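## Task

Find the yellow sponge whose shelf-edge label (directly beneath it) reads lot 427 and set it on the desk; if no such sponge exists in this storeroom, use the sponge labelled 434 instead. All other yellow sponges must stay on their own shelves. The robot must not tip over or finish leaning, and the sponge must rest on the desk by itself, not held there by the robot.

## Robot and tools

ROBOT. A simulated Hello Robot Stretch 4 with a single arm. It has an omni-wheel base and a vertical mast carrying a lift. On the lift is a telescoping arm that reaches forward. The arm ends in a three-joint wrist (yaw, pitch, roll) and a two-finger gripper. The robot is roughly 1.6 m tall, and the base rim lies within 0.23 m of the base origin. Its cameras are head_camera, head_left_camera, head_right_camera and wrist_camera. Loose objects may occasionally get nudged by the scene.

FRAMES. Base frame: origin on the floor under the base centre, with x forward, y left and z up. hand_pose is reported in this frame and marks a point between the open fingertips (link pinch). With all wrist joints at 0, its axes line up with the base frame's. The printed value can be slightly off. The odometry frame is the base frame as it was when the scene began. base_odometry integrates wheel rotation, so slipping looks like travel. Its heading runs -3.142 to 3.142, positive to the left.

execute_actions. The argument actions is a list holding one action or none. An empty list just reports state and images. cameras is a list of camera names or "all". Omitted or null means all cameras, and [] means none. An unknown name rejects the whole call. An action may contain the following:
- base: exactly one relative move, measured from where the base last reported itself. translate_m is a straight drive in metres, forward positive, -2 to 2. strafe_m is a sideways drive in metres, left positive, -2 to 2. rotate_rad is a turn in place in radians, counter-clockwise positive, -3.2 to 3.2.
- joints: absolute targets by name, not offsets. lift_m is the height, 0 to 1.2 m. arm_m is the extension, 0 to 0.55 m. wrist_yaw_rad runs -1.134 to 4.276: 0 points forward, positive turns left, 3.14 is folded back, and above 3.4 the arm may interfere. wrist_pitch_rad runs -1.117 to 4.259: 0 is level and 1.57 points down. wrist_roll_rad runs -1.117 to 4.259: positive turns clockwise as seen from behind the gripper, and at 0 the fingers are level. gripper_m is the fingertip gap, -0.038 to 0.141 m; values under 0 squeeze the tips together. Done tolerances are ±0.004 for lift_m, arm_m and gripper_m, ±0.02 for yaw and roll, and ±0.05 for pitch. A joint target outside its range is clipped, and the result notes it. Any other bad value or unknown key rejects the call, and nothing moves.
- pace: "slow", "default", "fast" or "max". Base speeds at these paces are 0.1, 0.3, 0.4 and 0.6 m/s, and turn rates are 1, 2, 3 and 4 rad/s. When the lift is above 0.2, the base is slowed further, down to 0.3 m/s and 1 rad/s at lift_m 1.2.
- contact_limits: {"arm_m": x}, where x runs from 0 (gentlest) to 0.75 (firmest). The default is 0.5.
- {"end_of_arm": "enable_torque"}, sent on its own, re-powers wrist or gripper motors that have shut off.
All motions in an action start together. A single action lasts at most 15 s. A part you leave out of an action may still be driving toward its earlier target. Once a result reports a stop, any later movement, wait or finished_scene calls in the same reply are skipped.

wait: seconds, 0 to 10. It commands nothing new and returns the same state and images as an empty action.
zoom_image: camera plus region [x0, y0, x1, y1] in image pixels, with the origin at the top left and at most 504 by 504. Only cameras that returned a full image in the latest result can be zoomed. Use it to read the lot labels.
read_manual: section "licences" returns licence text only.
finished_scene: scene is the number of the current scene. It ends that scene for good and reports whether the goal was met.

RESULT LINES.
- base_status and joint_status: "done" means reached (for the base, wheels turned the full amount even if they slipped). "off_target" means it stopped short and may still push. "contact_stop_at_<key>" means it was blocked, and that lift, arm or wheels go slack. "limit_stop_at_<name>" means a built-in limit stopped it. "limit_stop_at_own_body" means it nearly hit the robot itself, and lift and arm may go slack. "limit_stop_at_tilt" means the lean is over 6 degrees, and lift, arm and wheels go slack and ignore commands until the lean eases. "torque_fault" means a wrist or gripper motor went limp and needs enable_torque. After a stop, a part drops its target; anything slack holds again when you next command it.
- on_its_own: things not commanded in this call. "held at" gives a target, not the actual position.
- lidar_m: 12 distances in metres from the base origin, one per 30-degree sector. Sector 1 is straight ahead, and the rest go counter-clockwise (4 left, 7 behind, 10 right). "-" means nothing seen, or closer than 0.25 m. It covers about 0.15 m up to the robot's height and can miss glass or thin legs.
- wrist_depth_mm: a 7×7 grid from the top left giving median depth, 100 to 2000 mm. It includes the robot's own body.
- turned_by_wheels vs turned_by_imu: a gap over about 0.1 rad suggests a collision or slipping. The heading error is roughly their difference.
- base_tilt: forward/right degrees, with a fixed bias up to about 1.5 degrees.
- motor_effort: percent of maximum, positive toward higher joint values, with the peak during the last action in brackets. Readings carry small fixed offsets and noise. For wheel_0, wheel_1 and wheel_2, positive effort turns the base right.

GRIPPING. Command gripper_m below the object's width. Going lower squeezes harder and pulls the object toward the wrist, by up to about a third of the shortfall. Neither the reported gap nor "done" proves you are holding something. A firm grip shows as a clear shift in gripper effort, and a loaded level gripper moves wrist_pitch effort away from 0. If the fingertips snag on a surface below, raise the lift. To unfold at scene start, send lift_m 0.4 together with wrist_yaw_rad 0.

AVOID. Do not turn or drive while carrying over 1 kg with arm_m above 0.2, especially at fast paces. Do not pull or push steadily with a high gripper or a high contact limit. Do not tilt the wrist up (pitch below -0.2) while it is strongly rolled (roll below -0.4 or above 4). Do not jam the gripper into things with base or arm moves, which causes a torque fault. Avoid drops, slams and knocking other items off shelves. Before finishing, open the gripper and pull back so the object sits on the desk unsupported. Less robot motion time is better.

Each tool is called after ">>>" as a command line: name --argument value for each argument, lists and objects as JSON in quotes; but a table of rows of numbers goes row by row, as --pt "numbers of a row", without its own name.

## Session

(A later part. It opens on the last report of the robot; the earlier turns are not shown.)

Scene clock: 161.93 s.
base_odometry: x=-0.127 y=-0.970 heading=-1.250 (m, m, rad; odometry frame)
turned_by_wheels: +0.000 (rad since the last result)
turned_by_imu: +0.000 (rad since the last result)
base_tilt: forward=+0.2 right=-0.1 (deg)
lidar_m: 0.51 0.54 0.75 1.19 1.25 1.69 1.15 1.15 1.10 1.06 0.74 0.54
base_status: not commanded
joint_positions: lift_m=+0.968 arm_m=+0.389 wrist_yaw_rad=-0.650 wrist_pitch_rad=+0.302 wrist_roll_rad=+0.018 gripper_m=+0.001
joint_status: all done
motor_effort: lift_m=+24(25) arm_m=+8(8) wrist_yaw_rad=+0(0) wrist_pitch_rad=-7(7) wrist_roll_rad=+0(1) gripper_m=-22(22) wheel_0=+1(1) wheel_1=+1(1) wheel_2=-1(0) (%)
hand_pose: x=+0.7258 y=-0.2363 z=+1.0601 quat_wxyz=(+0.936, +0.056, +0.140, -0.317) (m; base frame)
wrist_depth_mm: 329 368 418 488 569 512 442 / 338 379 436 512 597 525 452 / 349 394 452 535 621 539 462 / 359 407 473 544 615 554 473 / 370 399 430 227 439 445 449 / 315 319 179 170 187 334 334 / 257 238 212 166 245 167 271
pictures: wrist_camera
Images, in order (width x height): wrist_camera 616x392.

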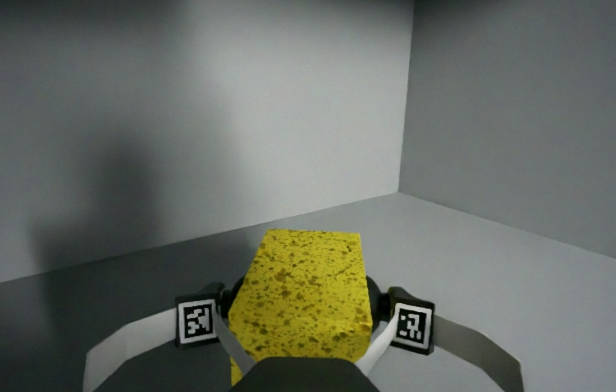

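>>> execute_actions --actions '[{"base":{"translate_m":-0.6},"joints":{"arm_m":0.0},"pace":"fast"}]' --cameras '[]'

>>> execute_actions --actions '[{"base":{"rotate_rad":-2.42},"joints":{"wrist_yaw_rad":0,"lift_m":0.8}}]' --cameras '["head_camera"]'

>>> execute_actions --actions '[{"joints":{"arm_m":0.48,"lift_m":0.72}}]' --cameras '["head_camera","wrist_camera"]'

Scene clock: 177.03 s.
base_odometry: x=-0.316 y=-0.400 heading=-1.250 (m, m, rad; odometry frame)
turned_by_wheels: +0.000 (rad since the last result)
turned_by_imu: +0.000 (rad since the last result)
base_tilt: forward=+0.2 right=+0.0 (deg)
lidar_m: 1.12 1.15 1.22 1.20 1.24 1.71 1.21 0.59 0.72 1.03 1.11 1.18
base_status: done
joint_positions: lift_m=+0.968 arm_m=+0.002 wrist_yaw_rad=-0.650 wrist_pitch_rad=+0.302 wrist_roll_rad=+0.018 gripper_m=+0.001
joint_status: all done
motor_effort: lift_m=+24(24) arm_m=-8(11) wrist_yaw_rad=+1(1) wrist_pitch_rad=-7(7) wrist_roll_rad=+1(1) gripper_m=-21(20) wheel_0=+0(6) wheel_1=+1(6) wheel_2=-2(10) (%)
hand_pose: x=+0.3391 y=-0.2363 z=+1.0601 quat_wxyz=(+0.936, +0.056, +0.140, -0.317) (m; base frame)
wrist_depth_mm: 1098 1229 1138 1499 1160 931 809 / 1118 1255 1160 1537 1205 960 820 / 1118 1182 1098 1618 1281 976 831 / 1182 1366 1308 1661 1281 1008 854 / 1229 1336 1336 227 1281 1042 866 / 1078 1118 178 170 187 1025 904 / 931 1430 798 166 1255 167 904
pictures: none
No camera images: the call's "cameras" was empty. Leave "cameras" out to get every camera's image.

Scene clock: 179.73 s.
base_odometry: x=-0.316 y=-0.400 heading=+2.613 (m, m, rad; odometry frame)
turned_by_wheels: -2.420 (rad since the last result)
turned_by_imu: -2.398 (rad since the last result)
base_tilt: forward=+0.2 right=-0.1 (deg)
lidar_m: 0.59 0.93 1.03 1.22 1.13 1.13 1.26 1.19 1.19 1.34 2.19 0.66
base_status: done
joint_positions: lift_m=+0.800 arm_m=+0.002 wrist_yaw_rad=+0.000 wrist_pitch_rad=+0.302 wrist_roll_rad=+0.018 gripper_m=+0.001
joint_status: all done
motor_effort: lift_m=+19(23) arm_m=-8(8) wrist_yaw_rad=+1(4) wrist_pitch_rad=-6(7) wrist_roll_rad=+1(1) gripper_m=-20(20) wheel_0=+1(4) wheel_1=+0(9) wheel_2=+0(3) (%)
hand_pose: x=+0.4482 y=-0.0875 z=+0.8925 quat_wxyz=(+0.989, +0.009, +0.151, -0.001) (m; base frame)
wrist_depth_mm: 809 946 1118 1366 1808 - - / 820 976 1160 1430 1921 - - / 842 1008 1182 1499 1808 - - / 878 960 976 1008 1025 1060 - / 904 750 668 226 683 - - / 917 1060 178 170 187 1756 1808 / 946 1098 484 166 1336 167 1430
pictures: head_camera
Images, in order (width x height): head_camera 420x560.

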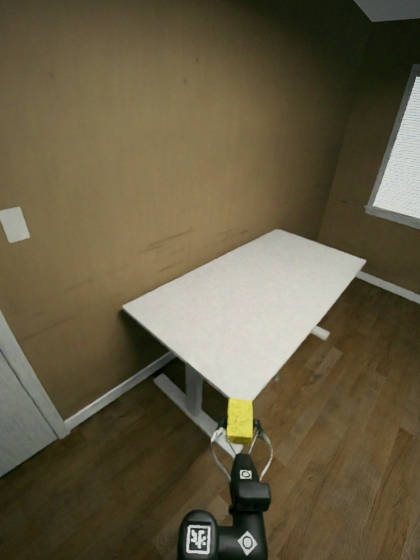

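Scene clock: 182.20 s.
base_odometry: x=-0.316 y=-0.400 heading=+2.613 (m, m, rad; odometry frame)
turned_by_wheels: +0.000 (rad since the last result)
turned_by_imu: +0.001 (rad since the last result)
base_tilt: forward=+0.3 right=-0.1 (deg)
lidar_m: 0.60 0.94 1.03 1.23 1.14 1.12 1.26 1.20 1.18 1.35 2.21 0.67
base_status: not commanded
joint_positions: lift_m=+0.720 arm_m=+0.479 wrist_yaw_rad=+0.000 wrist_pitch_rad=+0.302 wrist_roll_rad=+0.018 gripper_m=+0.001
joint_status: all done
motor_effort: lift_m=+18(17) arm_m=+8(6) wrist_yaw_rad=-1(1) wrist_pitch_rad=-6(10) wrist_roll_rad=+0(1) gripper_m=-20(21) wheel_0=+1(1) wheel_1=+1(1) wheel_2=+0(0) (%)
hand_pose: x=+0.9249 y=-0.0874 z=+0.8126 quat_wxyz=(+0.989, +0.009, +0.151, -0.001) (m; base frame)
wrist_depth_mm: 554 634 750 946 1229 1808 - / 569 654 788 976 1281 1921 - / 580 676 820 1008 1229 1756 - / 591 661 707 723 732 750 759 / 466 473 477 225 492 496 500 / 353 357 179 170 187 370 375 / 289 265 227 166 274 167 304
pictures: head_camera, wrist_camera
Images, in order (width x height): head_camera 420x560, wrist_camera 616x392.

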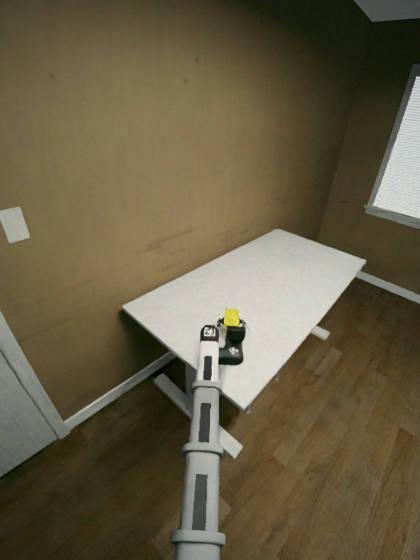

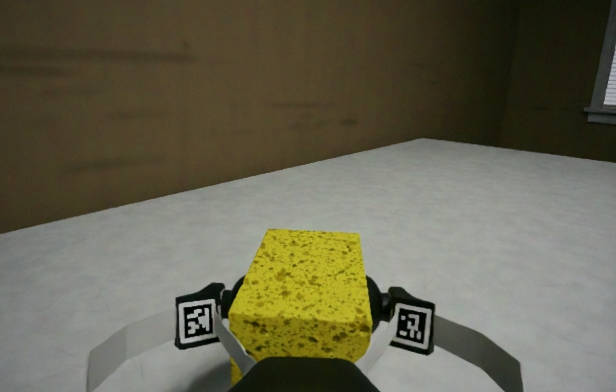

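>>> execute_actions --actions '[{"joints":{"lift_m":0.659},"pace":"slow"}]' --cameras '[]'

>>> execute_actions --actions '[{"joints":{"gripper_m":0.12}}]' --cameras '[]'

>>> execute_actions --actions '[{"joints":{"arm_m":0.3},"pace":"fast"}]' --cameras '["wrist_camera"]'

Scene clock: 192.17 s.
base_odometry: x=-0.316 y=-0.400 heading=+2.613 (m, m, rad; odometry frame)
turned_by_wheels: +0.000 (rad since the last result)
turned_by_imu: +0.002 (rad since the last result)
base_tilt: forward=+0.2 right=+0.0 (deg)
lidar_m: 0.59 0.92 1.03 1.20 1.13 1.13 1.26 1.20 1.19 1.34 2.21 0.66
base_status: not commanded
joint_positions: lift_m=+0.659 arm_m=+0.479 wrist_yaw_rad=+0.000 wrist_pitch_rad=+0.302 wrist_roll_rad=+0.018 gripper_m=+0.001
joint_status: all done
motor_effort: lift_m=+17(17) arm_m=+8(8) wrist_yaw_rad=+0(1) wrist_pitch_rad=-8(7) wrist_roll_rad=+1(2) gripper_m=-22(20) wheel_0=+1(1) wheel_1=+1(1) wheel_2=+0(0) (%)
hand_pose: x=+0.9249 y=-0.0874 z=+0.7517 quat_wxyz=(+0.989, +0.009, +0.151, -0.001) (m; base frame)
wrist_depth_mm: 554 634 759 931 1229 1756 - / 564 654 788 960 1308 1983 - / 580 676 798 946 1008 1060 1118 / 484 492 504 512 521 530 539 / 329 336 340 226 347 353 353 / 250 254 178 170 187 264 264 / 206 189 187 166 194 167 219
pictures: none
No camera images: the call's "cameras" was empty. Leave "cameras" out to get every camera's image.

Scene clock: 194.23 s.
base_odometry: x=-0.316 y=-0.400 heading=+2.613 (m, m, rad; odometry frame)
turned_by_wheels: +0.000 (rad since the last result)
turned_by_imu: +0.001 (rad since the last result)
base_tilt: forward=+0.4 right=+0.0 (deg)
lidar_m: 0.59 0.92 1.02 1.21 1.13 1.12 1.26 1.20 1.19 1.35 2.21 0.65
base_status: not commanded
joint_positions: lift_m=+0.659 arm_m=+0.479 wrist_yaw_rad=+0.000 wrist_pitch_rad=+0.302 wrist_roll_rad=+0.018 gripper_m=+0.120
joint_status: all done
motor_effort: lift_m=+17(17) arm_m=+8(9) wrist_yaw_rad=+0(0) wrist_pitch_rad=-8(6) wrist_roll_rad=+1(1) gripper_m=+0(19) wheel_0=+1(1) wheel_1=+1(0) wheel_2=+0(0) (%)
hand_pose: x=+0.9249 y=-0.0874 z=+0.7517 quat_wxyz=(+0.989, +0.009, +0.151, -0.001) (m; base frame)
wrist_depth_mm: 549 634 759 931 1229 1808 - / 564 661 788 976 1308 1921 - / 580 676 788 946 1025 1078 1118 / 484 492 500 512 517 530 535 / 332 336 340 241 349 353 355 / 251 231 197 185 214 251 265 / 206 197 199 146 202 202 220
pictures: none
No camera images: the call's "cameras" was empty. Leave "cameras" out to get every camera's image.

Scene clock: 195.60 s.
base_odometry: x=-0.316 y=-0.400 heading=+2.613 (m, m, rad; odometry frame)
turned_by_wheels: +0.000 (rad since the last result)
turned_by_imu: +0.000 (rad since the last result)
base_tilt: forward=+0.2 right=-0.1 (deg)
lidar_m: 0.74 0.93 1.03 1.21 1.13 1.12 1.28 1.20 1.20 1.35 2.20 0.68
base_status: not commanded
joint_positions: lift_m=+0.659 arm_m=+0.301 wrist_yaw_rad=+0.000 wrist_pitch_rad=+0.302 wrist_roll_rad=+0.018 gripper_m=+0.120
joint_status: all done
motor_effort: lift_m=+17(17) arm_m=-8(8) wrist_yaw_rad=+0(1) wrist_pitch_rad=-7(7) wrist_roll_rad=+1(1) gripper_m=+0(0) wheel_0=+1(1) wheel_1=+0(1) wheel_2=+0(0) (%)
hand_pose: x=+0.7478 y=-0.0874 z=+0.7516 quat_wxyz=(+0.989, +0.009, +0.151, -0.001) (m; base frame)
wrist_depth_mm: 640 750 891 1098 1430 - - / 668 768 917 1138 1537 - - / 683 768 878 976 1025 1060 1118 / 484 492 504 394 521 530 539 / 330 336 342 345 349 353 355 / 264 233 234 260 250 251 264 / 715 197 206 146 210 202 220
pictures: wrist_camera
Images, in order (width x height): wrist_camera 616x392.

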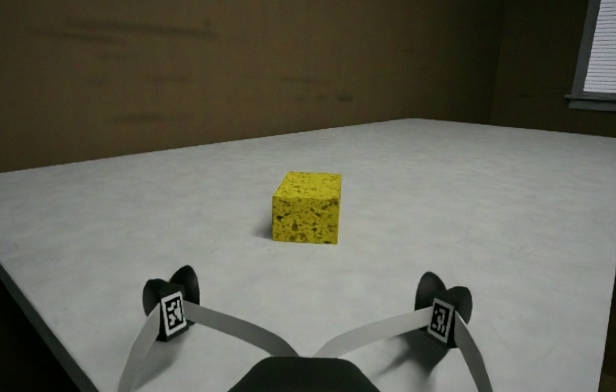

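>>> finished_scene --scene 2

The scene is finished: the task was done.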